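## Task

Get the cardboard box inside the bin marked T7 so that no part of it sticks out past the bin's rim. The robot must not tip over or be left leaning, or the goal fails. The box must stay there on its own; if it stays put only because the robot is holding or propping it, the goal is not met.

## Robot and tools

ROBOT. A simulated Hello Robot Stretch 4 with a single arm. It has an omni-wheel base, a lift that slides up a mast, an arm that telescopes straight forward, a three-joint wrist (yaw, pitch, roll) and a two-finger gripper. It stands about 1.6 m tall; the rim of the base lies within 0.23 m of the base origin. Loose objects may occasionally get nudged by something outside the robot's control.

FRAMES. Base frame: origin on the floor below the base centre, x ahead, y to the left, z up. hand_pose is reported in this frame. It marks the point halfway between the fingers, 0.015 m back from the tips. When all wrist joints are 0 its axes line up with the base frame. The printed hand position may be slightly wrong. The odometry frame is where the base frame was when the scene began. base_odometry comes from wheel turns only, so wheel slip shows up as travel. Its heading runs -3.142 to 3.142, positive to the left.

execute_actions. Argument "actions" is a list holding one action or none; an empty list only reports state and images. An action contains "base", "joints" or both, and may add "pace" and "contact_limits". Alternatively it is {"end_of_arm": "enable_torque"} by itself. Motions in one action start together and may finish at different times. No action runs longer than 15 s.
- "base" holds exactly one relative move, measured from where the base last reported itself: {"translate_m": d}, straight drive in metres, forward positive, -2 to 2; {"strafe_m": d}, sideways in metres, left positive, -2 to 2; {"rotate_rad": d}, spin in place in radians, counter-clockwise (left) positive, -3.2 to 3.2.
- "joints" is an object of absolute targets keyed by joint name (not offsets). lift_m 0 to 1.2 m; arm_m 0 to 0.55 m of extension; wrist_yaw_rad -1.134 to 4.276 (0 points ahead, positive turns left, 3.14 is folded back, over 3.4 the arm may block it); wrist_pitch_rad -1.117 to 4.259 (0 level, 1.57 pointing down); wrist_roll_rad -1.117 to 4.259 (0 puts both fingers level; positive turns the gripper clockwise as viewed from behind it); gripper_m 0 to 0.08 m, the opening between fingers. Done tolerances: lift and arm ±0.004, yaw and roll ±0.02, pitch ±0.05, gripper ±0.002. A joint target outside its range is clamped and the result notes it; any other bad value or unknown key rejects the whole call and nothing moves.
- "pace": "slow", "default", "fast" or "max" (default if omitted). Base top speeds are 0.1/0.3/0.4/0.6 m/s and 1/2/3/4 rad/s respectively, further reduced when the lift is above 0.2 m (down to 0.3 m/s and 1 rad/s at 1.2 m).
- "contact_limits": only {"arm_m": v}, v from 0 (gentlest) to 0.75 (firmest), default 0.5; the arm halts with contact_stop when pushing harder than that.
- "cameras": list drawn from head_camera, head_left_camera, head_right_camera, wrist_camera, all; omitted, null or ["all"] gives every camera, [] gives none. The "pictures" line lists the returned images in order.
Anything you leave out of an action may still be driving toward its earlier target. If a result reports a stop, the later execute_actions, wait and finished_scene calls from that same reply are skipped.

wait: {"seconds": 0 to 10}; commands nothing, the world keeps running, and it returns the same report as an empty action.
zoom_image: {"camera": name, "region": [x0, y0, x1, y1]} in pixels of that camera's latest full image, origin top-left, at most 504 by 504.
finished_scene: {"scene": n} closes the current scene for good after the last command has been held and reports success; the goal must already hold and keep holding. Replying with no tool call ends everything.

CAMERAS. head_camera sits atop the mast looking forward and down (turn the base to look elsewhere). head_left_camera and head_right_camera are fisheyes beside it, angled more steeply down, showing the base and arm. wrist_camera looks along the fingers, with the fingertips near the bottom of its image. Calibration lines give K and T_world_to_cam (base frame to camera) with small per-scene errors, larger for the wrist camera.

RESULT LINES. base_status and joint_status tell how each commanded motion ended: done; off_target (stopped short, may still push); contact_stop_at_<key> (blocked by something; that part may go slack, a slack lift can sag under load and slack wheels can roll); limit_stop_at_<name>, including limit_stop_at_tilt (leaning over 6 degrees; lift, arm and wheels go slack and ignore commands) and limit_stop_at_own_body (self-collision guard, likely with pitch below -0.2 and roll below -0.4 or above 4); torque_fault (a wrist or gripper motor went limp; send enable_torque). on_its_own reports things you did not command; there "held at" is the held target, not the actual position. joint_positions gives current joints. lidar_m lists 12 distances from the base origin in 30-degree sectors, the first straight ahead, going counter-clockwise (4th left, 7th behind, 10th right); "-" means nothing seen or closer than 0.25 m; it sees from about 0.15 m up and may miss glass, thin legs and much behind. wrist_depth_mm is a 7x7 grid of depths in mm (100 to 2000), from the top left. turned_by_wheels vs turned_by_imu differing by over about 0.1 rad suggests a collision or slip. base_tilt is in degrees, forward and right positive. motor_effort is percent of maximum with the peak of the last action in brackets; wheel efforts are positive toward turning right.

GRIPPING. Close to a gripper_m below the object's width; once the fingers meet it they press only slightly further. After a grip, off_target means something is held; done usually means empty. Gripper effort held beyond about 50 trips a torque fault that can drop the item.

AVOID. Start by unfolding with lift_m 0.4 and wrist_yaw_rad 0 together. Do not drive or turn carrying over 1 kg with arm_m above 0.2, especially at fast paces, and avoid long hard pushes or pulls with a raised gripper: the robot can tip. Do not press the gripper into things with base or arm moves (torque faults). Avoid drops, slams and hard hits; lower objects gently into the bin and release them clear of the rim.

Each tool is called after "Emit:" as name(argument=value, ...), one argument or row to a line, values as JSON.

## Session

Emit:
execute_actions(
  actions=[],
)

Scene clock: 0.00 s.
base_odometry: x=+0.000 y=+0.000 heading=+0.000 (m, m, rad; odometry frame)
turned_by_wheels: +0.000 (rad since the last result)
turned_by_imu: +0.000 (rad since the last result)
base_tilt: forward=+0.5 right=-0.9 (deg)
lidar_m: 0.93 1.29 1.26 1.16 0.83 0.78 0.84 1.69 1.58 1.24 0.86 0.85
base_status: not commanded
joint_positions: lift_m=+0.148 arm_m=+0.000 wrist_yaw_rad=+3.239 wrist_pitch_rad=+0.021 wrist_roll_rad=-0.012 gripper_m=+0.040
joint_status: not commanded
motor_effort: lift_m=+19 arm_m=+0 wrist_yaw_rad=+0 wrist_pitch_rad=-9 wrist_roll_rad=-2 gripper_m=+1 wheel_0=+0 wheel_1=-1 wheel_2=+0 (%)
hand_pose: x=-0.0491 y=+0.0662 z=+0.3222 quat_wxyz=(-0.049, -0.010, -0.007, +0.999) (m; base frame)
wrist_depth_mm: - - 141 1138 960 842 732 / - - 138 1118 946 820 723 / - - 131 258 946 820 715 / - 115 138 1042 931 820 715 / 186 1661 - 1118 931 820 715 / 196 1397 1430 1098 891 809 723 / 198 931 106 904 129 - 707
pictures: head_camera, head_left_camera, head_right_camera, wrist_camera
camera_calibration (this result's frames):
wrist_camera: T_world_to_cam=[[-0.116007, 0.993238, -0.00443862, -0.0635721], [-0.00244488, -0.00475433, -0.999986, 0.381505], [-0.993245, -0.115994, 0.00297988, 0.110694], [0, 0, 0, 1]] pos_world=[0.103504, 0.0777959, 0.380887]
Images, in order (width x height): head_camera 420x560, head_left_camera 420x672, head_right_camera 420x672, wrist_camera 616x392.

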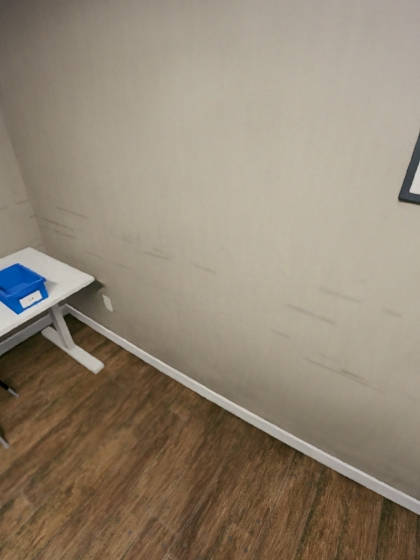

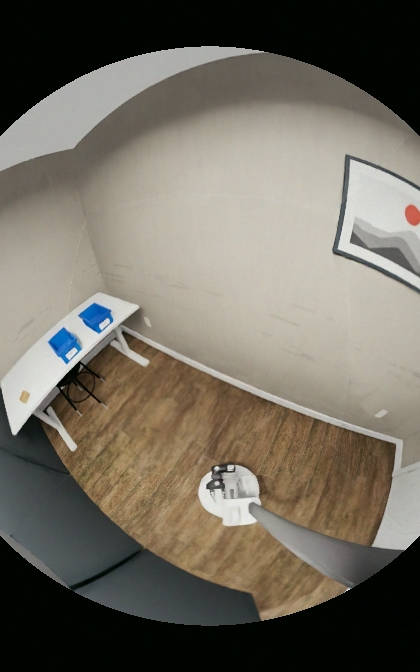

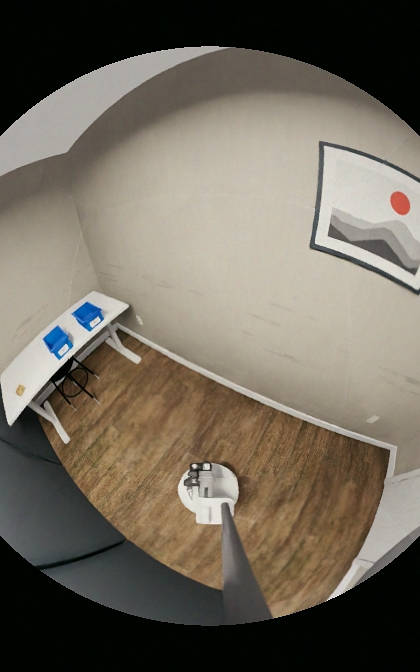

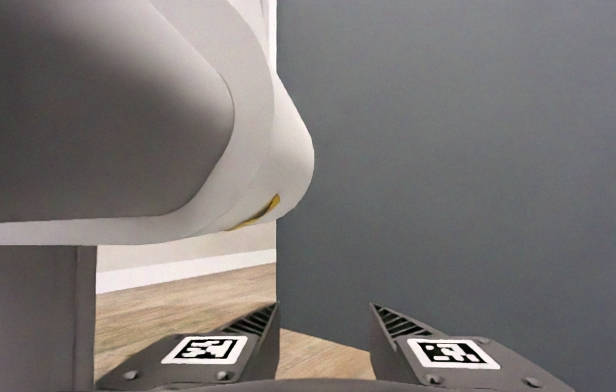

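Emit:
execute_actions(
  actions=[
    {"base":{"rotate_rad":1.0},"joints":{"lift_m":0.5,"wrist_yaw_rad":0}},
  ],
)

Scene clock: 5.00 s.
base_odometry: x=+0.000 y=+0.000 heading=+1.000 (m, m, rad; odometry frame)
turned_by_wheels: +1.000 (rad since the last result)
turned_by_imu: +0.989 (rad since the last result)
base_tilt: forward=+0.7 right=-0.8 (deg)
lidar_m: 1.27 1.21 0.86 0.80 0.83 1.71 1.61 1.29 0.88 0.84 0.93 1.24
base_status: done
joint_positions: lift_m=+0.500 arm_m=+0.000 wrist_yaw_rad=+0.000 wrist_pitch_rad=+0.021 wrist_roll_rad=-0.012 gripper_m=+0.040
joint_status: all done
motor_effort: lift_m=+22(26) arm_m=+0(0) wrist_yaw_rad=-2(10) wrist_pitch_rad=-8(5) wrist_roll_rad=-2(2) gripper_m=+2(1) wheel_0=-2(6) wheel_1=-2(6) wheel_2=-1(8) (%)
hand_pose: x=+0.3838 y=-0.0873 z=+0.6736 quat_wxyz=(+1.000, -0.006, +0.010, +0.000) (m; base frame)
wrist_depth_mm: 1336 1983 1921 1921 - 1708 1160 / 1308 1921 1921 1921 1921 1708 1182 / 1336 1983 1863 1863 1921 1708 1138 / 1366 1708 1983 1397 1281 1618 1160 / 1336 1708 1921 1921 1983 1618 1138 / 1366 1756 1983 1921 1921 1576 1160 / 1336 1618 106 1618 129 - 1118
pictures: head_camera, head_left_camera, head_right_camera, wrist_camera
camera_calibration (this result's frames):
wrist_camera: T_world_to_cam=[[0.0188322, -0.999813, -0.00443758, -0.0850826], [0.00288309, 0.00449265, -0.999986, 0.731971], [0.999819, 0.0188191, 0.00296716, -0.231341], [0, 0, 0, 1]] pos_world=[0.230791, -0.0840015, 0.732269]
Images, in order (width x height): head_camera 420x560, head_left_camera 420x672, head_right_camera 420x672, wrist_camera 616x392.

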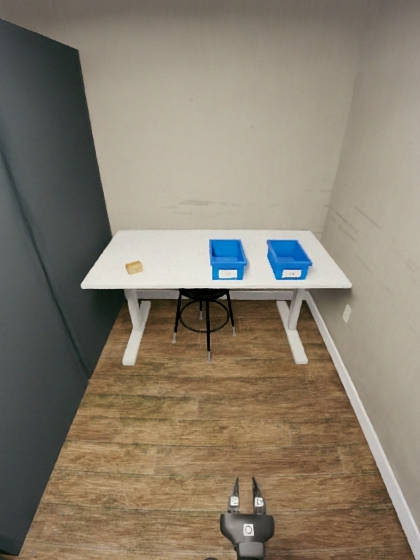

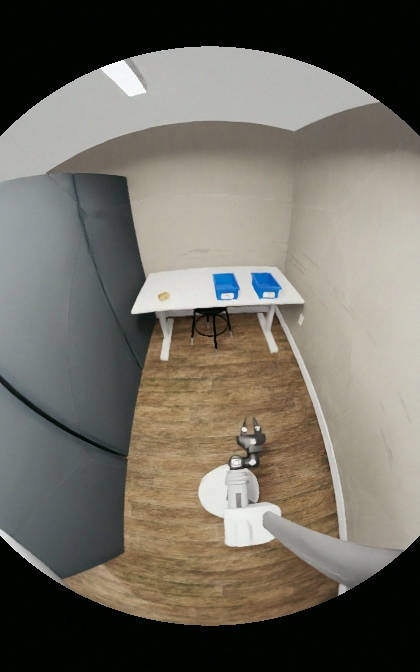

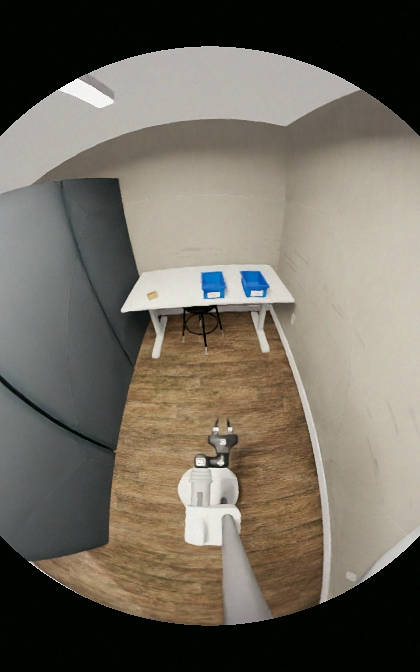

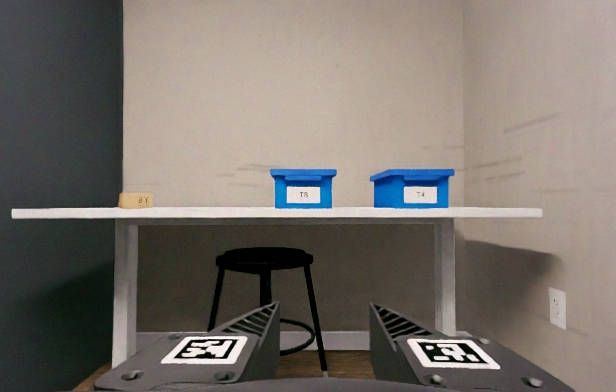

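Emit:
zoom_image(
  camera="wrist_camera",
  region=[260,160,470,220],
)

Emit:
zoom_image(
  camera="head_camera",
  region=[80,220,360,300],
)

Region (260, 160, 470, 220) of wrist_camera's 616x392 image, scaled by 2.400; it fills the top 144 rows of this view, and the rest is white.

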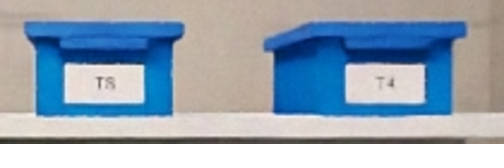

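Region (80, 220, 360, 300) of head_camera's 420x560 image, scaled by 1.800, with more detail than that image has; it fills the top 144 rows of this view, and the rest is white.

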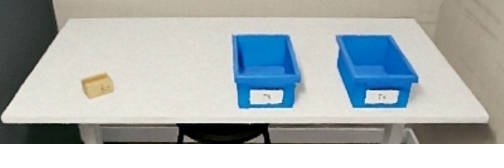

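Emit:
execute_actions(
  actions=[
    {"base":{"translate_m":0.68},"joints":{"gripper_m":0.08}},
  ],
)

Emit:
zoom_image(
  camera="wrist_camera",
  region=[200,100,616,260],
)

Scene clock: 17.37 s.
base_odometry: x=+0.368 y=+0.572 heading=+1.000 (m, m, rad; odometry frame)
turned_by_wheels: +0.000 (rad since the last result)
turned_by_imu: +0.001 (rad since the last result)
base_tilt: forward=+0.6 right=-0.8 (deg)
lidar_m: 0.60 0.61 0.84 0.82 0.87 1.17 2.29 1.27 0.92 0.85 0.90 0.65
base_status: done
joint_positions: lift_m=+0.500 arm_m=+0.000 wrist_yaw_rad=+0.000 wrist_pitch_rad=+0.021 wrist_roll_rad=-0.012 gripper_m=+0.080
joint_status: all done
motor_effort: lift_m=+21(22) arm_m=+0(1) wrist_yaw_rad=+0(1) wrist_pitch_rad=-8(8) wrist_roll_rad=-2(2) gripper_m=+1(6) wheel_0=+0(5) wheel_1=+0(5) wheel_2=+1(10) (%)
hand_pose: x=+0.3837 y=-0.0874 z=+0.6737 quat_wxyz=(+1.000, -0.006, +0.010, +0.000) (m; base frame)
wrist_depth_mm: 1229 1229 1229 1255 1205 1255 1182 / 1229 1205 1255 1205 1229 1205 1160 / 1229 1205 439 430 1182 525 439 / 1229 1229 442 439 1255 492 449 / 1205 1182 1229 1205 1229 1205 750 / 1229 707 621 1229 1229 1205 798 / 1205 - 141 1182 1205 113 -
pictures: head_camera, head_left_camera, head_right_camera, wrist_camera
camera_calibration (this result's frames):
wrist_camera: T_world_to_cam=[[0.0185595, -0.999818, -0.00443741, -0.0850355], [0.00288422, 0.00449169, -0.999986, 0.732096], [0.999824, 0.0185465, 0.00296706, -0.231342], [0, 0, 0, 1]] pos_world=[0.230768, -0.0840178, 0.732395]
Images, in order (width x height): head_camera 420x560, head_left_camera 420x672, head_right_camera 420x672, wrist_camera 616x392.

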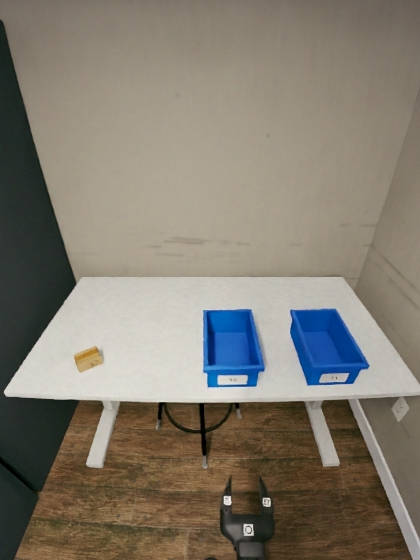

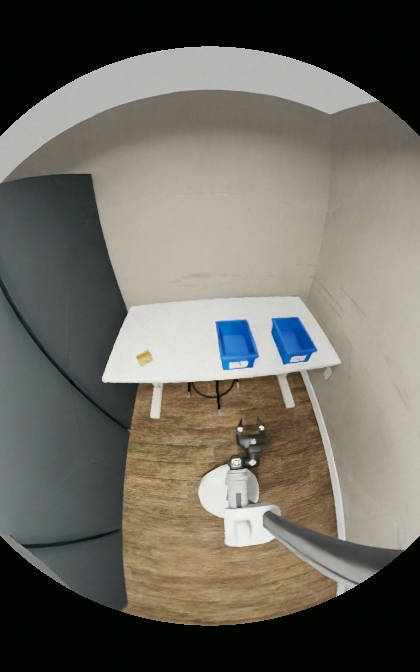

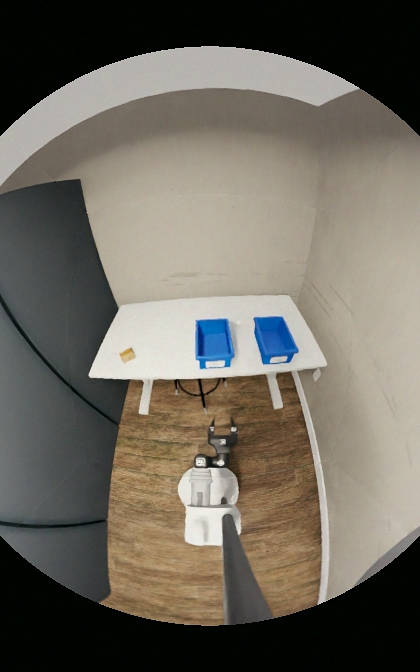

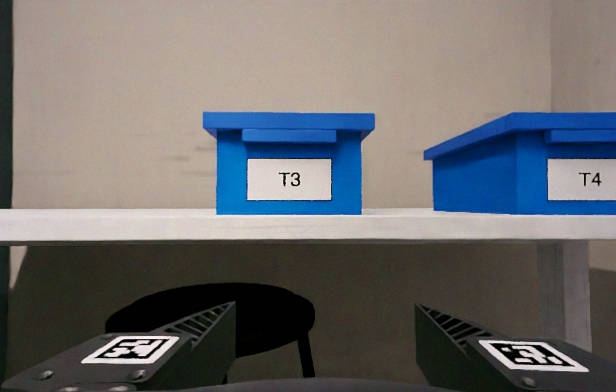

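Region (200, 100, 616, 260) of wrist_camera's 616x392 image, scaled by 1.212; it fills the top 194 rows of this view, and the rest is white.

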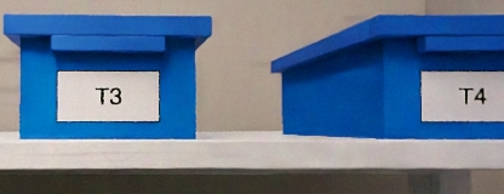

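Emit:
execute_actions(
  actions=[
    {"base":{"strafe_m":0.3},"joints":{"lift_m":0.87,"wrist_pitch_rad":1.57}},
  ],
  cameras=[],
)

Emit:
execute_actions(
  actions=[
    {"base":{"translate_m":0.13}},
  ],
  cameras=[],
)

Emit:
execute_actions(
  actions=[
    {"base":{"rotate_rad":0.415}},
  ],
  cameras=[],
)

Emit:
execute_actions(
  actions=[
    {"joints":{"arm_m":0.5}},
  ],
)

Scene clock: 27.80 s.
base_odometry: x=+0.115 y=+0.734 heading=+1.000 (m, m, rad; odometry frame)
turned_by_wheels: +0.000 (rad since the last result)
turned_by_imu: +0.000 (rad since the last result)
base_tilt: forward=+0.7 right=-0.8 (deg)
lidar_m: 0.56 0.61 0.54 0.50 0.54 0.74 2.29 1.69 1.25 1.16 0.89 0.64
base_status: done
joint_positions: lift_m=+0.870 arm_m=+0.000 wrist_yaw_rad=+0.000 wrist_pitch_rad=+1.570 wrist_roll_rad=-0.012 gripper_m=+0.080
joint_status: all done
motor_effort: lift_m=+22(24) arm_m=-1(0) wrist_yaw_rad=+1(0) wrist_pitch_rad=+0(7) wrist_roll_rad=-2(1) gripper_m=+2(0) wheel_0=+0(7) wheel_1=-2(10) wheel_2=+0(1) (%)
hand_pose: x=+0.1713 y=-0.0874 z=+0.8354 quat_wxyz=(+0.707, -0.004, +0.707, +0.004) (m; base frame)
wrist_depth_mm: 891 1042 1025 1025 1008 1008 991 / 904 1042 1042 1008 1008 1008 976 / 866 1025 1008 1008 976 976 976 / 866 1008 1008 991 976 976 976 / 866 1008 991 768 976 991 946 / 854 1025 778 759 960 976 960 / 831 - 141 768 960 113 -
pictures: none
No camera images: the call's "cameras" was empty. Leave "cameras" out to get every camera's image.

Scene clock: 29.53 s.
base_odometry: x=+0.185 y=+0.844 heading=+1.000 (m, m, rad; odometry frame)
turned_by_wheels: +0.000 (rad since the last result)
turned_by_imu: +0.000 (rad since the last result)
base_tilt: forward=+0.7 right=-0.9 (deg)
lidar_m: 0.44 0.49 0.56 0.51 0.56 0.77 2.43 1.71 1.21 1.15 0.71 0.48
base_status: done
joint_positions: lift_m=+0.870 arm_m=+0.000 wrist_yaw_rad=+0.000 wrist_pitch_rad=+1.570 wrist_roll_rad=-0.012 gripper_m=+0.080
joint_status: not commanded
motor_effort: lift_m=+22(22) arm_m=-1(1) wrist_yaw_rad=+0(0) wrist_pitch_rad=-2(0) wrist_roll_rad=-2(1) gripper_m=+2(2) wheel_0=+0(7) wheel_1=+0(5) wheel_2=+1(10) (%)
hand_pose: x=+0.1713 y=-0.0874 z=+0.8354 quat_wxyz=(+0.707, -0.004, +0.707, +0.004) (m; base frame)
wrist_depth_mm: 904 1042 1025 1008 1025 991 991 / 878 1025 1025 1025 1008 991 1008 / 904 1025 991 1008 1008 991 991 / 878 1025 991 1008 976 976 960 / 878 991 1008 768 976 976 960 / 866 976 778 768 960 991 976 / 820 - 141 778 960 113 -
pictures: none
No camera images: the call's "cameras" was empty. Leave "cameras" out to get every camera's image.

Scene clock: 30.73 s.
base_odometry: x=+0.186 y=+0.844 heading=+1.414 (m, m, rad; odometry frame)
turned_by_wheels: +0.415 (rad since the last result)
turned_by_imu: +0.410 (rad since the last result)
base_tilt: forward=+0.7 right=-0.8 (deg)
lidar_m: 0.46 0.57 0.51 0.54 0.66 1.42 1.94 1.25 1.17 0.81 0.51 0.45
base_status: done
joint_positions: lift_m=+0.870 arm_m=+0.000 wrist_yaw_rad=+0.000 wrist_pitch_rad=+1.570 wrist_roll_rad=-0.012 gripper_m=+0.080
joint_status: not commanded
motor_effort: lift_m=+22(22) arm_m=+0(0) wrist_yaw_rad=+0(0) wrist_pitch_rad=-2(1) wrist_roll_rad=-2(2) gripper_m=+4(2) wheel_0=-1(4) wheel_1=+0(7) wheel_2=-1(8) (%)
hand_pose: x=+0.1713 y=-0.0874 z=+0.8354 quat_wxyz=(+0.707, -0.004, +0.707, +0.004) (m; base frame)
wrist_depth_mm: 634 820 1025 1008 1008 1008 960 / 668 931 1025 1008 991 1008 976 / 707 1008 1025 991 991 960 1008 / 768 1025 1008 1008 976 991 976 / 842 1008 991 778 991 991 976 / 917 991 778 768 976 976 946 / 931 - 141 759 976 113 -
pictures: none
No camera images: the call's "cameras" was empty. Leave "cameras" out to get every camera's image.

Scene clock: 33.27 s.
base_odometry: x=+0.186 y=+0.844 heading=+1.414 (m, m, rad; odometry frame)
turned_by_wheels: +0.000 (rad since the last result)
turned_by_imu: +0.000 (rad since the last result)
base_tilt: forward=+0.7 right=-0.8 (deg)
lidar_m: 0.48 0.56 0.49 0.54 0.67 1.46 1.95 1.30 1.16 0.82 0.49 0.45
base_status: not commanded
joint_positions: lift_m=+0.870 arm_m=+0.499 wrist_yaw_rad=+0.000 wrist_pitch_rad=+1.570 wrist_roll_rad=-0.013 gripper_m=+0.080
joint_status: all done
motor_effort: lift_m=+22(22) arm_m=+7(7) wrist_yaw_rad=-1(1) wrist_pitch_rad=-1(0) wrist_roll_rad=-1(1) gripper_m=+2(3) wheel_0=-1(1) wheel_1=-1(0) wheel_2=-2(2) (%)
hand_pose: x=+0.6699 y=-0.0874 z=+0.8354 quat_wxyz=(+0.707, -0.005, +0.707, +0.005) (m; base frame)
wrist_depth_mm: 279 276 276 274 271 268 268 / 278 276 274 271 267 266 265 / 277 273 270 270 267 265 263 / 274 272 270 267 266 263 262 / 272 270 268 266 264 263 258 / 270 268 240 214 260 259 258 / 270 - 141 213 213 112 -
pictures: head_camera, head_left_camera, head_right_camera, wrist_camera
camera_calibration (this result's frames):
wrist_camera: T_world_to_cam=[[-0.00376183, -0.999821, -0.0185628, -0.0628951], [-0.999692, 0.00421571, -0.0244727, 0.749619], [0.0245466, 0.018465, -0.999528, 0.972852], [0, 0, 0, 1]] pos_world=[0.725271, -0.0840077, 0.989571]
Images, in order (width x height): head_camera 420x560, head_left_camera 420x672, head_right_camera 420x672, wrist_camera 616x392.

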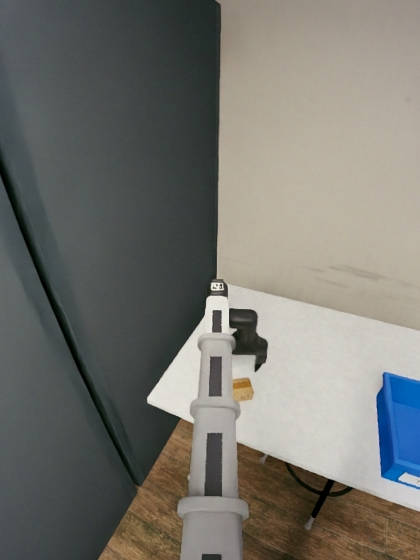

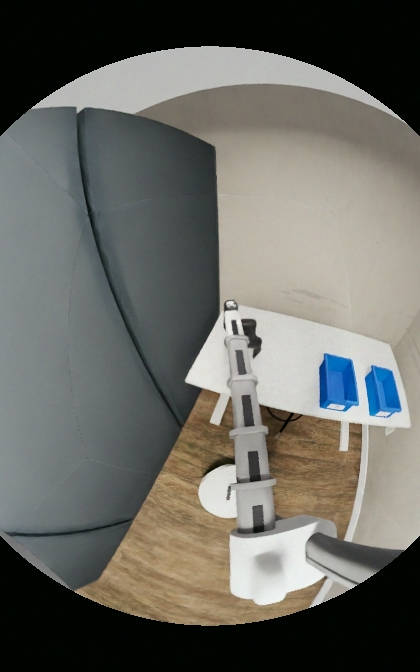

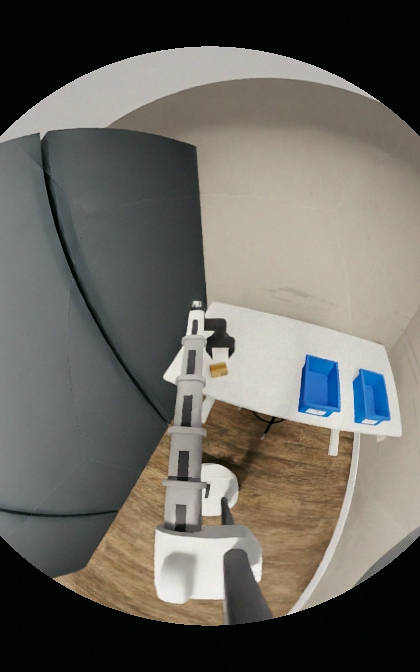

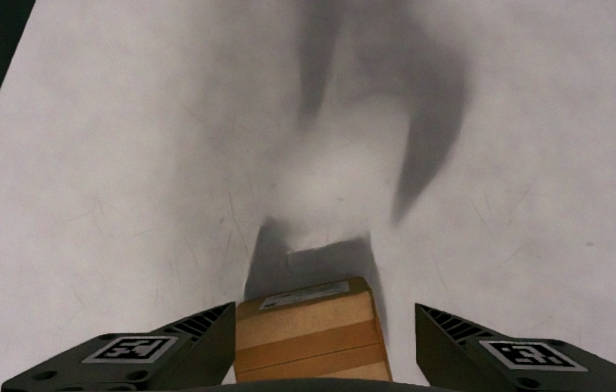

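Overshot; retract to see the whole box.

Emit:
execute_actions(
  actions=[
    {"joints":{"arm_m":0.44}},
  ],
  cameras=["wrist_camera"],
)

Scene clock: 37.73 s.
base_odometry: x=+0.186 y=+0.844 heading=+1.414 (m, m, rad; odometry frame)
turned_by_wheels: +0.000 (rad since the last result)
turned_by_imu: +0.000 (rad since the last result)
base_tilt: forward=+0.7 right=-0.8 (deg)
lidar_m: 0.46 0.57 0.51 0.53 0.68 1.45 1.95 1.28 1.16 0.80 0.49 0.46
base_status: not commanded
joint_positions: lift_m=+0.870 arm_m=+0.441 wrist_yaw_rad=+0.000 wrist_pitch_rad=+1.570 wrist_roll_rad=-0.013 gripper_m=+0.080
joint_status: all done
motor_effort: lift_m=+22(22) arm_m=-7(8) wrist_yaw_rad=+0(1) wrist_pitch_rad=+0(0) wrist_roll_rad=-2(2) gripper_m=+0(2) wheel_0=-1(1) wheel_1=+0(0) wheel_2=-2(1) (%)
hand_pose: x=+0.6122 y=-0.0874 z=+0.8354 quat_wxyz=(+0.707, -0.004, +0.707, +0.004) (m; base frame)
wrist_depth_mm: 281 277 276 274 271 270 267 / 279 276 273 273 268 268 265 / 278 273 272 268 268 265 264 / 273 271 271 267 265 264 262 / 272 271 270 216 264 262 259 / 271 267 216 216 263 258 258 / 270 - 141 262 260 113 -
pictures: wrist_camera
camera_calibration (this result's frames):
wrist_camera: T_world_to_cam=[[-0.00397933, -0.99982, -0.0185621, -0.0629796], [-0.999695, 0.0044299, -0.0242958, 0.691791], [0.0243736, 0.0184597, -0.999532, 0.974378], [0, 0, 0, 1]] pos_world=[0.66758, -0.0840196, 0.989561]
Images, in order (width x height): wrist_camera 616x392.

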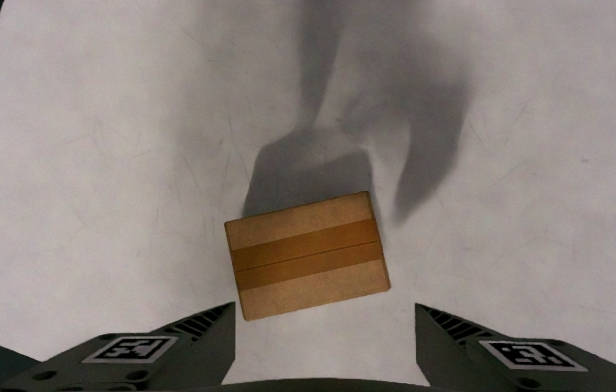

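Emit:
execute_actions(
  actions=[
    {"joints":{"arm_m":0.461,"wrist_roll_rad":1.35,"lift_m":0.83}},
  ],
  cameras=["wrist_camera","head_right_camera"],
)

Scene clock: 42.03 s.
base_odometry: x=+0.186 y=+0.844 heading=+1.414 (m, m, rad; odometry frame)
turned_by_wheels: +0.000 (rad since the last result)
turned_by_imu: +0.000 (rad since the last result)
base_tilt: forward=+0.7 right=-0.7 (deg)
lidar_m: 0.47 0.59 0.51 0.53 0.70 1.43 1.95 1.28 1.15 0.82 0.51 0.46
base_status: not commanded
joint_positions: lift_m=+0.830 arm_m=+0.460 wrist_yaw_rad=+0.000 wrist_pitch_rad=+1.570 wrist_roll_rad=+1.349 gripper_m=+0.080
joint_status: all done
motor_effort: lift_m=+18(24) arm_m=+6(7) wrist_yaw_rad=-2(1) wrist_pitch_rad=-1(1) wrist_roll_rad=+0(4) gripper_m=+2(3) wheel_0=-1(1) wheel_1=+0(0) wheel_2=-1(2) (%)
hand_pose: x=+0.6309 y=-0.0874 z=+0.7957 quat_wxyz=(+0.552, +0.442, +0.552, -0.442) (m; base frame)
wrist_depth_mm: 238 236 233 230 229 226 224 / 237 234 232 230 226 224 223 / 236 234 232 229 227 224 222 / 236 232 230 227 224 223 220 / 234 231 229 176 223 222 220 / 233 230 177 175 223 221 218 / 232 - 140 175 221 113 -
pictures: head_right_camera, wrist_camera
camera_calibration (this result's frames):
wrist_camera: T_world_to_cam=[[-0.978903, -0.203425, -0.0191585, 0.621517], [-0.202959, 0.978899, -0.0237734, 0.291624], [0.0235904, -0.0193834, -0.999534, 0.931474], [0, 0, 0, 1]] pos_world=[0.645619, -0.140983, 0.94988]
Images, in order (width x height): head_right_camera 420x672, wrist_camera 616x392.

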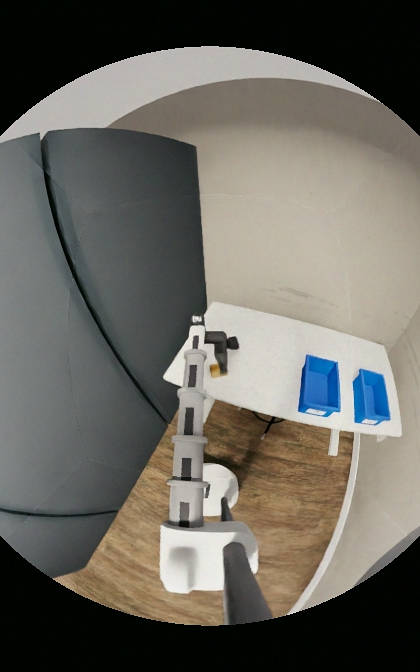

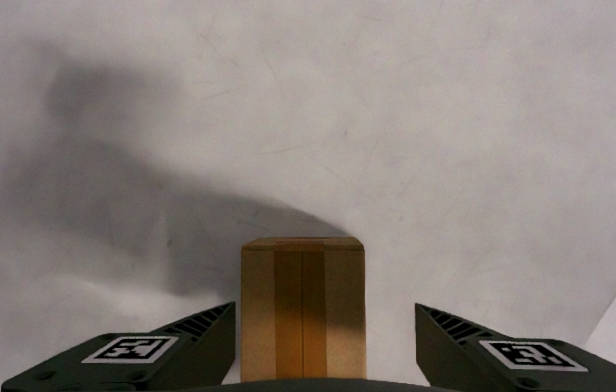

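Emit:
execute_actions(
  actions=[
    {"joints":{"arm_m":0.47}},
  ],
  cameras=[],
)

Emit:
execute_actions(
  actions=[
    {"joints":{"lift_m":0.792}},
  ],
  cameras=["wrist_camera"],
)

Scene clock: 46.43 s.
base_odometry: x=+0.186 y=+0.844 heading=+1.414 (m, m, rad; odometry frame)
turned_by_wheels: +0.000 (rad since the last result)
turned_by_imu: +0.000 (rad since the last result)
base_tilt: forward=+0.6 right=-0.8 (deg)
lidar_m: 0.48 0.56 0.49 0.53 0.69 1.49 1.95 1.26 1.14 0.79 0.52 0.45
base_status: not commanded
joint_positions: lift_m=+0.830 arm_m=+0.469 wrist_yaw_rad=+0.000 wrist_pitch_rad=+1.570 wrist_roll_rad=+1.349 gripper_m=+0.080
joint_status: all done
motor_effort: lift_m=+18(18) arm_m=+7(6) wrist_yaw_rad=+0(0) wrist_pitch_rad=+0(0) wrist_roll_rad=+0(0) gripper_m=+2(1) wheel_0=-1(1) wheel_1=+0(0) wheel_2=-2(1) (%)
hand_pose: x=+0.6399 y=-0.0874 z=+0.7957 quat_wxyz=(+0.552, +0.442, +0.552, -0.442) (m; base frame)
wrist_depth_mm: 238 236 234 231 228 226 223 / 238 235 233 230 227 224 222 / 236 234 231 228 224 222 221 / 236 233 229 226 224 222 220 / 234 230 229 178 223 220 219 / 233 230 227 175 175 220 217 / 233 - 141 174 173 113 -
pictures: none
No camera images: the call's "cameras" was empty. Leave "cameras" out to get every camera's image.

Scene clock: 47.43 s.
base_odometry: x=+0.186 y=+0.844 heading=+1.414 (m, m, rad; odometry frame)
turned_by_wheels: +0.000 (rad since the last result)
turned_by_imu: +0.000 (rad since the last result)
base_tilt: forward=+0.6 right=-0.8 (deg)
lidar_m: 0.47 0.57 0.52 0.53 0.68 1.48 1.97 1.28 1.16 0.82 0.50 0.46
base_status: not commanded
joint_positions: lift_m=+0.792 arm_m=+0.469 wrist_yaw_rad=+0.000 wrist_pitch_rad=+1.570 wrist_roll_rad=+1.349 gripper_m=+0.080
joint_status: all done
motor_effort: lift_m=+17(16) arm_m=+6(6) wrist_yaw_rad=-1(0) wrist_pitch_rad=+1(1) wrist_roll_rad=-1(0) gripper_m=+2(3) wheel_0=-1(1) wheel_1=+0(0) wheel_2=-1(1) (%)
hand_pose: x=+0.6399 y=-0.0874 z=+0.7577 quat_wxyz=(+0.552, +0.442, +0.552, -0.442) (m; base frame)
wrist_depth_mm: 198 196 193 192 190 187 186 / 198 196 193 191 189 187 185 / 196 195 192 190 187 186 184 / 195 193 190 189 187 185 183 / 194 191 189 163 185 183 182 / 193 191 144 138 137 183 181 / 193 - 138 137 136 112 -
pictures: wrist_camera
camera_calibration (this result's frames):
wrist_camera: T_world_to_cam=[[-0.97891, -0.203385, -0.0192071, 0.629638], [-0.202918, 0.978907, -0.0237834, 0.292528], [0.0236391, -0.0193844, -0.999533, 0.893262], [0, 0, 0, 1]] pos_world=[0.654603, -0.140984, 0.911895]
Images, in order (width x height): wrist_camera 616x392.

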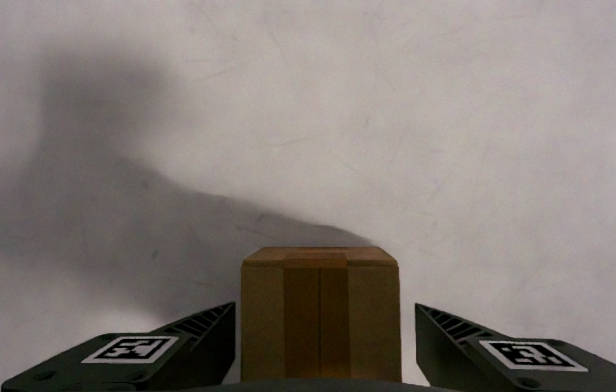

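Emit:
execute_actions(
  actions=[
    {"joints":{"gripper_m":0.042}},
  ],
  cameras=["wrist_camera"],
)

Emit:
execute_actions(
  actions=[
    {"joints":{"lift_m":0.87}},
  ],
  cameras=[],
)

Emit:
execute_actions(
  actions=[
    {"joints":{"arm_m":0.0,"wrist_roll_rad":0}},
  ],
  cameras=["wrist_camera"],
)

Scene clock: 50.83 s.
base_odometry: x=+0.186 y=+0.844 heading=+1.414 (m, m, rad; odometry frame)
turned_by_wheels: +0.000 (rad since the last result)
turned_by_imu: +0.000 (rad since the last result)
base_tilt: forward=+0.6 right=-0.7 (deg)
lidar_m: 0.45 0.58 0.51 0.50 0.70 1.47 1.92 1.24 1.16 0.81 0.52 0.44
base_status: not commanded
joint_positions: lift_m=+0.792 arm_m=+0.469 wrist_yaw_rad=+0.000 wrist_pitch_rad=+1.570 wrist_roll_rad=+1.349 gripper_m=+0.059
joint_status: gripper_m off_target (ended at +0.059, target +0.042)
on_its_own: gripper_m is held at +0.053, not at your +0.042, by its contact guard: the fingers met something
motor_effort: lift_m=+17(17) arm_m=+6(6) wrist_yaw_rad=+0(1) wrist_pitch_rad=-3(1) wrist_roll_rad=+0(1) gripper_m=-35(35) wheel_0=-1(1) wheel_1=+0(0) wheel_2=-1(2) (%)
hand_pose: x=+0.6399 y=-0.0874 z=+0.7577 quat_wxyz=(+0.552, +0.442, +0.552, -0.442) (m; base frame)
wrist_depth_mm: 199 196 195 192 189 187 186 / 198 196 193 191 189 186 185 / 196 195 193 189 187 186 184 / 195 193 191 189 187 185 183 / 195 193 190 165 185 183 182 / 193 191 190 138 137 182 182 / 193 - 118 137 135 - -
pictures: wrist_camera
camera_calibration (this result's frames):
wrist_camera: T_world_to_cam=[[-0.978918, -0.203344, -0.0192506, 0.629699], [-0.202876, 0.978915, -0.0237924, 0.292513], [0.0236828, -0.0193853, -0.999532, 0.893233], [0, 0, 0, 1]] pos_world=[0.654613, -0.140984, 0.911896]
Images, in order (width x height): wrist_camera 616x392.

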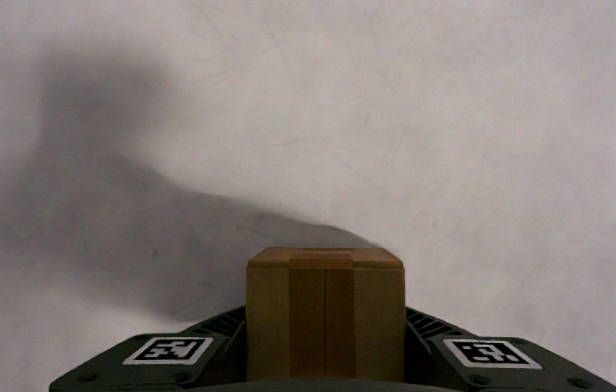

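Scene clock: 52.13 s.
base_odometry: x=+0.186 y=+0.844 heading=+1.414 (m, m, rad; odometry frame)
turned_by_wheels: +0.000 (rad since the last result)
turned_by_imu: +0.000 (rad since the last result)
base_tilt: forward=+0.7 right=-0.8 (deg)
lidar_m: 0.45 0.55 0.51 0.54 0.68 1.47 1.92 1.30 1.15 0.84 0.51 0.45
base_status: not commanded
joint_positions: lift_m=+0.870 arm_m=+0.469 wrist_yaw_rad=+0.000 wrist_pitch_rad=+1.570 wrist_roll_rad=+1.349 gripper_m=+0.059
joint_status: all done
on_its_own: gripper_m is held at +0.053, not at your +0.042, by its contact guard: the fingers met something
motor_effort: lift_m=+22(20) arm_m=+6(6) wrist_yaw_rad=-1(0) wrist_pitch_rad=-1(0) wrist_roll_rad=+0(1) gripper_m=-37(36) wheel_0=-1(1) wheel_1=+0(0) wheel_2=-1(1) (%)
hand_pose: x=+0.6399 y=-0.0874 z=+0.8353 quat_wxyz=(+0.552, +0.442, +0.552, -0.442) (m; base frame)
wrist_depth_mm: 279 277 274 268 267 265 264 / 279 276 274 268 267 264 259 / 276 276 270 268 264 263 260 / 276 273 270 268 264 260 258 / 276 272 268 165 262 260 257 / 272 270 267 138 136 259 741 / 272 - 118 137 135 - 750
pictures: none
No camera images: the call's "cameras" was empty. Leave "cameras" out to get every camera's image.

Scene clock: 54.60 s.
base_odometry: x=+0.186 y=+0.844 heading=+1.414 (m, m, rad; odometry frame)
turned_by_wheels: +0.000 (rad since the last result)
turned_by_imu: +0.000 (rad since the last result)
base_tilt: forward=+0.7 right=-0.8 (deg)
lidar_m: 0.46 0.58 0.52 0.54 0.69 1.47 1.94 1.28 1.15 0.80 0.51 0.45
base_status: not commanded
joint_positions: lift_m=+0.870 arm_m=+0.001 wrist_yaw_rad=+0.000 wrist_pitch_rad=+1.570 wrist_roll_rad=+0.000 gripper_m=+0.059
joint_status: all done
on_its_own: gripper_m is held at +0.053, not at your +0.042, by its contact guard: the fingers met something
motor_effort: lift_m=+22(22) arm_m=-7(8) wrist_yaw_rad=-1(1) wrist_pitch_rad=-1(1) wrist_roll_rad=-3(8) gripper_m=-36(38) wheel_0=-1(1) wheel_1=-1(0) wheel_2=-1(1) (%)
hand_pose: x=+0.1723 y=-0.0874 z=+0.8353 quat_wxyz=(+0.707, +0.000, +0.707, +0.000) (m; base frame)
wrist_depth_mm: 634 831 1042 1025 1008 1008 1008 / 668 931 1008 1025 1008 991 991 / 715 1008 1008 1008 1008 991 976 / 778 1008 991 991 976 991 976 / 842 1008 1008 165 991 960 976 / 917 1008 778 137 137 976 960 / 976 - 118 137 135 - 960
pictures: wrist_camera
camera_calibration (this result's frames):
wrist_camera: T_world_to_cam=[[-0.0170117, -0.999683, -0.0185665, -0.0624702], [-0.999558, 0.0174565, -0.0240658, 0.252917], [0.0243823, 0.0181489, -0.999538, 0.985035], [0, 0, 0, 1]] pos_world=[0.227725, -0.0847428, 0.989506]
Images, in order (width x height): wrist_camera 616x392.

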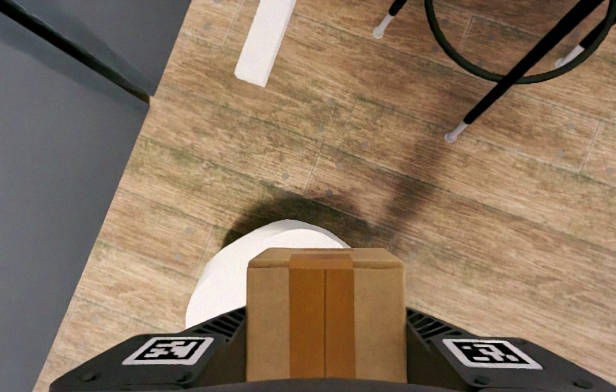

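Emit:
execute_actions(
  actions=[
    {"base":{"rotate_rad":2.75},"joints":{"lift_m":0.45}},
  ],
)

Scene clock: 59.83 s.
base_odometry: x=+0.185 y=+0.844 heading=-2.119 (m, m, rad; odometry frame)
turned_by_wheels: +2.750 (rad since the last result)
turned_by_imu: +2.719 (rad since the last result)
base_tilt: forward=+0.6 right=-0.9 (deg)
lidar_m: 2.42 1.63 1.22 1.17 0.68 0.46 0.46 0.48 0.53 0.50 0.55 0.76
base_status: done
joint_positions: lift_m=+0.450 arm_m=+0.001 wrist_yaw_rad=+0.000 wrist_pitch_rad=+1.570 wrist_roll_rad=+0.000 gripper_m=+0.059
joint_status: all done
on_its_own: gripper_m is held at +0.053, not at your +0.042, by its contact guard: the fingers met something
motor_effort: lift_m=+18(21) arm_m=-7(7) wrist_yaw_rad=-1(0) wrist_pitch_rad=+0(1) wrist_roll_rad=-3(3) gripper_m=-37(37) wheel_0=-2(10) wheel_1=-1(5) wheel_2=+0(10) (%)
hand_pose: x=+0.1724 y=-0.0874 z=+0.4157 quat_wxyz=(+0.707, +0.000, +0.707, +0.000) (m; base frame)
wrist_depth_mm: 597 597 591 591 574 574 564 / 585 597 591 574 580 569 569 / 603 585 580 569 574 564 564 / 585 574 580 569 564 569 559 / 580 580 373 165 564 559 559 / 580 359 353 138 136 564 549 / 580 - 118 137 135 - 554
pictures: head_camera, head_left_camera, head_right_camera, wrist_camera
camera_calibration (this result's frames):
wrist_camera: T_world_to_cam=[[-0.0167377, -0.999687, -0.018572, -0.0703054], [-0.999555, 0.0171885, -0.0243868, 0.243021], [0.0246984, 0.0181555, -0.99953, 0.565521], [0, 0, 0, 1]] pos_world=[0.227769, -0.0847279, 0.569876]
Images, in order (width x height): head_camera 420x560, head_left_camera 420x672, head_right_camera 420x672, wrist_camera 616x392.

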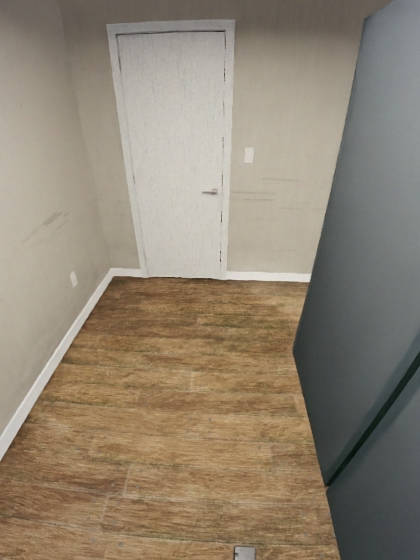

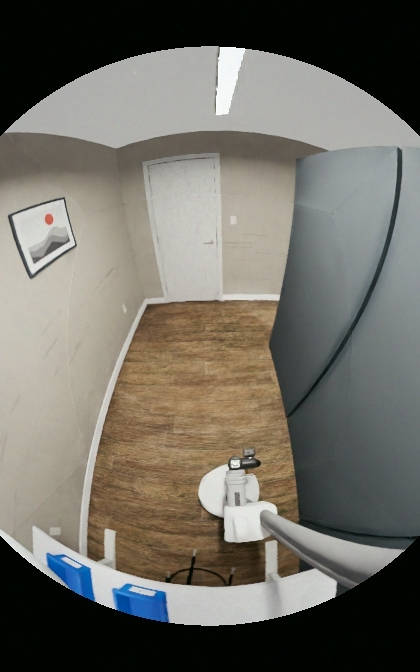

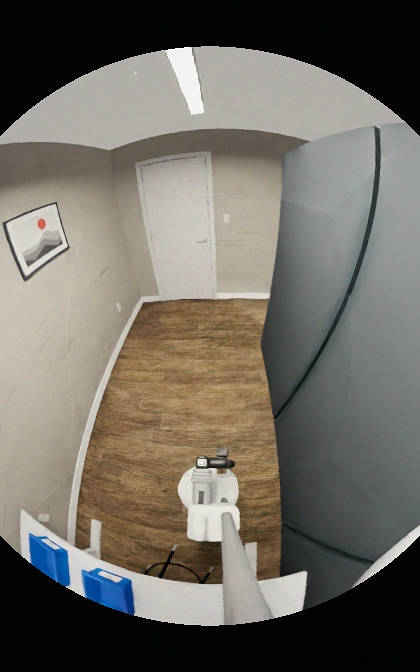

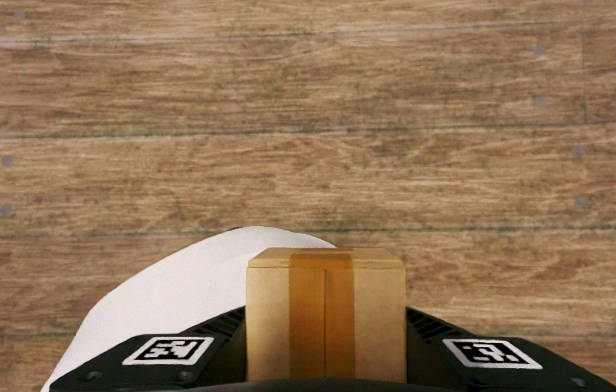

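Emit:
execute_actions(
  actions=[
    {"base":{"translate_m":1.85},"pace":"fast"},
  ],
  cameras=["head_left_camera","head_right_camera"],
)

Emit:
execute_actions(
  actions=[
    {"base":{"rotate_rad":-1.57},"pace":"fast"},
  ],
  cameras=["head_camera","head_left_camera","head_right_camera"],
)

Scene clock: 71.50 s.
base_odometry: x=-0.778 y=-0.735 heading=-2.119 (m, m, rad; odometry frame)
turned_by_wheels: +0.000 (rad since the last result)
turned_by_imu: +0.004 (rad since the last result)
base_tilt: forward=+0.6 right=-0.9 (deg)
lidar_m: 0.53 0.57 0.83 1.12 1.19 1.67 2.17 0.79 0.64 2.03 0.82 0.58
base_status: done
joint_positions: lift_m=+0.450 arm_m=+0.001 wrist_yaw_rad=+0.000 wrist_pitch_rad=+1.570 wrist_roll_rad=+0.000 gripper_m=+0.059
joint_status: not commanded
on_its_own: gripper_m is held at +0.053, not at your +0.042, by its contact guard: the fingers met something
motor_effort: lift_m=+19(19) arm_m=-6(7) wrist_yaw_rad=-1(1) wrist_pitch_rad=-2(2) wrist_roll_rad=-3(2) gripper_m=-37(36) wheel_0=+0(8) wheel_1=+0(7) wheel_2=+2(14) (%)
hand_pose: x=+0.1723 y=-0.0874 z=+0.4156 quat_wxyz=(+0.707, +0.000, +0.707, +0.000) (m; base frame)
wrist_depth_mm: 603 597 591 585 580 580 569 / 597 591 580 585 585 574 569 / 597 585 585 580 569 564 554 / 580 585 574 574 569 564 564 / 580 580 368 165 564 554 554 / 574 359 355 138 136 554 549 / 580 - 118 137 135 - 544
pictures: head_left_camera, head_right_camera
Images, in order (width x height): head_left_camera 420x672, head_right_camera 420x672.

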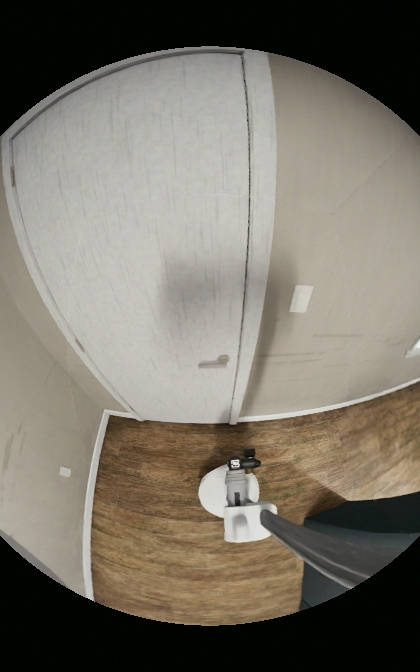

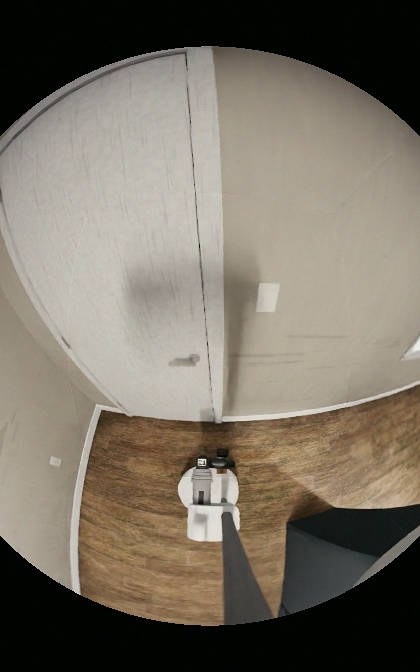

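Scene clock: 73.23 s.
base_odometry: x=-0.778 y=-0.736 heading=+2.595 (m, m, rad; odometry frame)
turned_by_wheels: -1.570 (rad since the last result)
turned_by_imu: -1.553 (rad since the last result)
base_tilt: forward=+0.6 right=-0.8 (deg)
lidar_m: 2.17 0.83 0.61 0.50 0.59 0.84 1.12 1.19 1.62 2.12 0.81 0.68
base_status: done
joint_positions: lift_m=+0.450 arm_m=+0.001 wrist_yaw_rad=+0.000 wrist_pitch_rad=+1.570 wrist_roll_rad=+0.000 gripper_m=+0.059
joint_status: not commanded
on_its_own: gripper_m is held at +0.053, not at your +0.042, by its contact guard: the fingers met something
motor_effort: lift_m=+19(19) arm_m=-7(6) wrist_yaw_rad=+0(1) wrist_pitch_rad=+2(2) wrist_roll_rad=-3(2) gripper_m=-37(38) wheel_0=+2(7) wheel_1=+1(9) wheel_2=+0(9) (%)
hand_pose: x=+0.1723 y=-0.0874 z=+0.4156 quat_wxyz=(+0.707, +0.000, +0.707, +0.000) (m; base frame)
wrist_depth_mm: 609 597 585 585 580 580 569 / 591 591 585 585 574 569 564 / 591 585 580 574 569 569 559 / 585 580 574 574 564 564 559 / 591 574 368 164 564 559 554 / 574 359 351 138 137 559 549 / 574 - 118 137 135 - 544
pictures: head_camera, head_left_camera, head_right_camera
Images, in order (width x height): head_camera 420x560, head_left_camera 420x672, head_right_camera 420x672.

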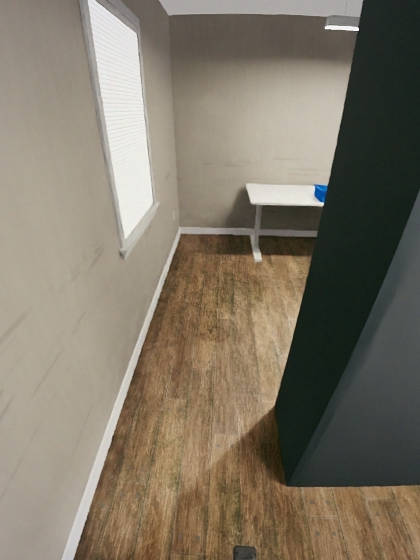

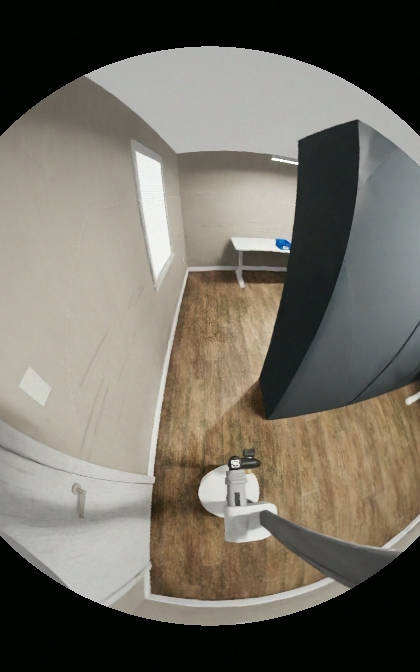

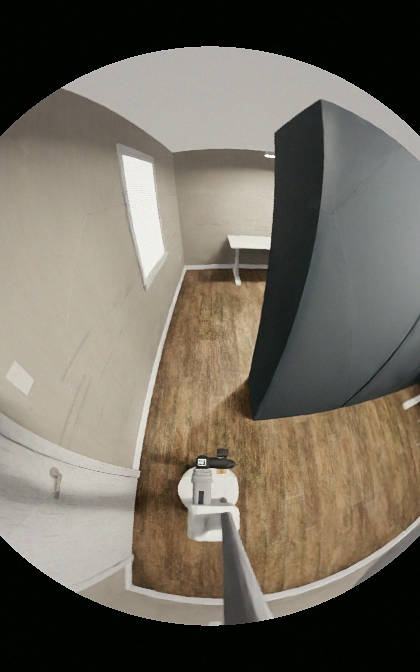

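Emit:
execute_actions(
  actions=[
    {"base":{"strafe_m":0.07}},
  ],
  cameras=[],
)

Emit:
execute_actions(
  actions=[
    {"base":{"translate_m":1.4},"pace":"fast"},
  ],
  cameras=["head_camera","head_left_camera","head_right_camera"],
)

Scene clock: 79.47 s.
base_odometry: x=-0.815 y=-0.795 heading=+2.595 (m, m, rad; odometry frame)
turned_by_wheels: +0.000 (rad since the last result)
turned_by_imu: +0.000 (rad since the last result)
base_tilt: forward=+0.6 right=-0.8 (deg)
lidar_m: 1.82 0.72 0.53 0.45 0.47 0.75 1.12 1.20 1.66 2.15 0.81 0.72
base_status: done
joint_positions: lift_m=+0.450 arm_m=+0.001 wrist_yaw_rad=+0.000 wrist_pitch_rad=+1.570 wrist_roll_rad=+0.000 gripper_m=+0.059
joint_status: not commanded
on_its_own: gripper_m is held at +0.053, not at your +0.042, by its contact guard: the fingers met something
motor_effort: lift_m=+19(19) arm_m=-7(7) wrist_yaw_rad=-1(0) wrist_pitch_rad=-1(0) wrist_roll_rad=-3(3) gripper_m=-39(38) wheel_0=-1(8) wheel_1=+0(9) wheel_2=+0(3) (%)
hand_pose: x=+0.1723 y=-0.0874 z=+0.4156 quat_wxyz=(+0.707, +0.000, +0.707, +0.000) (m; base frame)
wrist_depth_mm: 591 597 585 580 574 569 564 / 597 591 585 580 580 574 569 / 591 580 574 574 569 569 559 / 580 580 574 574 564 569 559 / 585 580 370 165 564 559 554 / 580 357 355 137 136 559 549 / 580 - 118 137 135 - 544
pictures: none
No camera images: the call's "cameras" was empty. Leave "cameras" out to get every camera's image.

Scene clock: 84.33 s.
base_odometry: x=-2.011 y=-0.067 heading=+2.594 (m, m, rad; odometry frame)
turned_by_wheels: +0.000 (rad since the last result)
turned_by_imu: +0.004 (rad since the last result)
base_tilt: forward=+0.6 right=-0.8 (deg)
lidar_m: 1.56 0.62 0.48 0.46 0.52 0.74 2.17 0.62 0.58 1.52 1.98 1.45
base_status: done
joint_positions: lift_m=+0.450 arm_m=+0.001 wrist_yaw_rad=+0.000 wrist_pitch_rad=+1.570 wrist_roll_rad=+0.000 gripper_m=+0.059
joint_status: not commanded
on_its_own: gripper_m is held at +0.053, not at your +0.042, by its contact guard: the fingers met something
motor_effort: lift_m=+19(19) arm_m=-7(7) wrist_yaw_rad=-1(1) wrist_pitch_rad=+0(1) wrist_roll_rad=-3(2) gripper_m=-37(37) wheel_0=+0(7) wheel_1=-1(8) wheel_2=+0(12) (%)
hand_pose: x=+0.1723 y=-0.0874 z=+0.4156 quat_wxyz=(+0.707, +0.000, +0.707, +0.000) (m; base frame)
wrist_depth_mm: 597 585 591 585 580 574 569 / 591 585 585 580 580 569 559 / 585 585 585 574 574 564 559 / 585 591 574 569 569 564 559 / 591 569 370 165 559 564 554 / 580 357 353 138 136 559 554 / 580 - 118 137 135 - 539
pictures: head_camera, head_left_camera, head_right_camera
Images, in order (width x height): head_camera 420x560, head_left_camera 420x672, head_right_camera 420x672.

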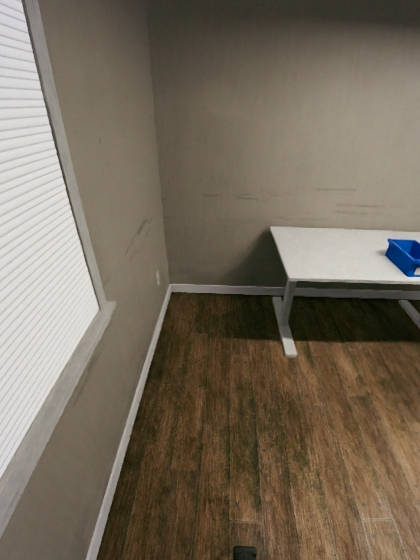

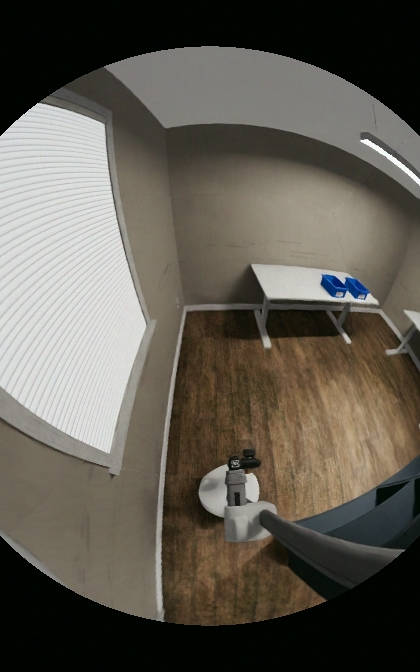

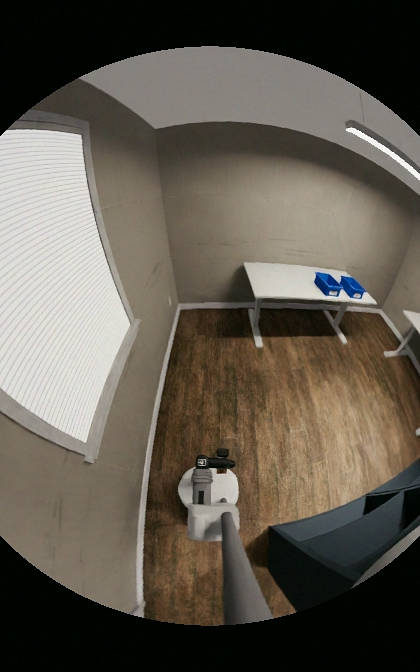

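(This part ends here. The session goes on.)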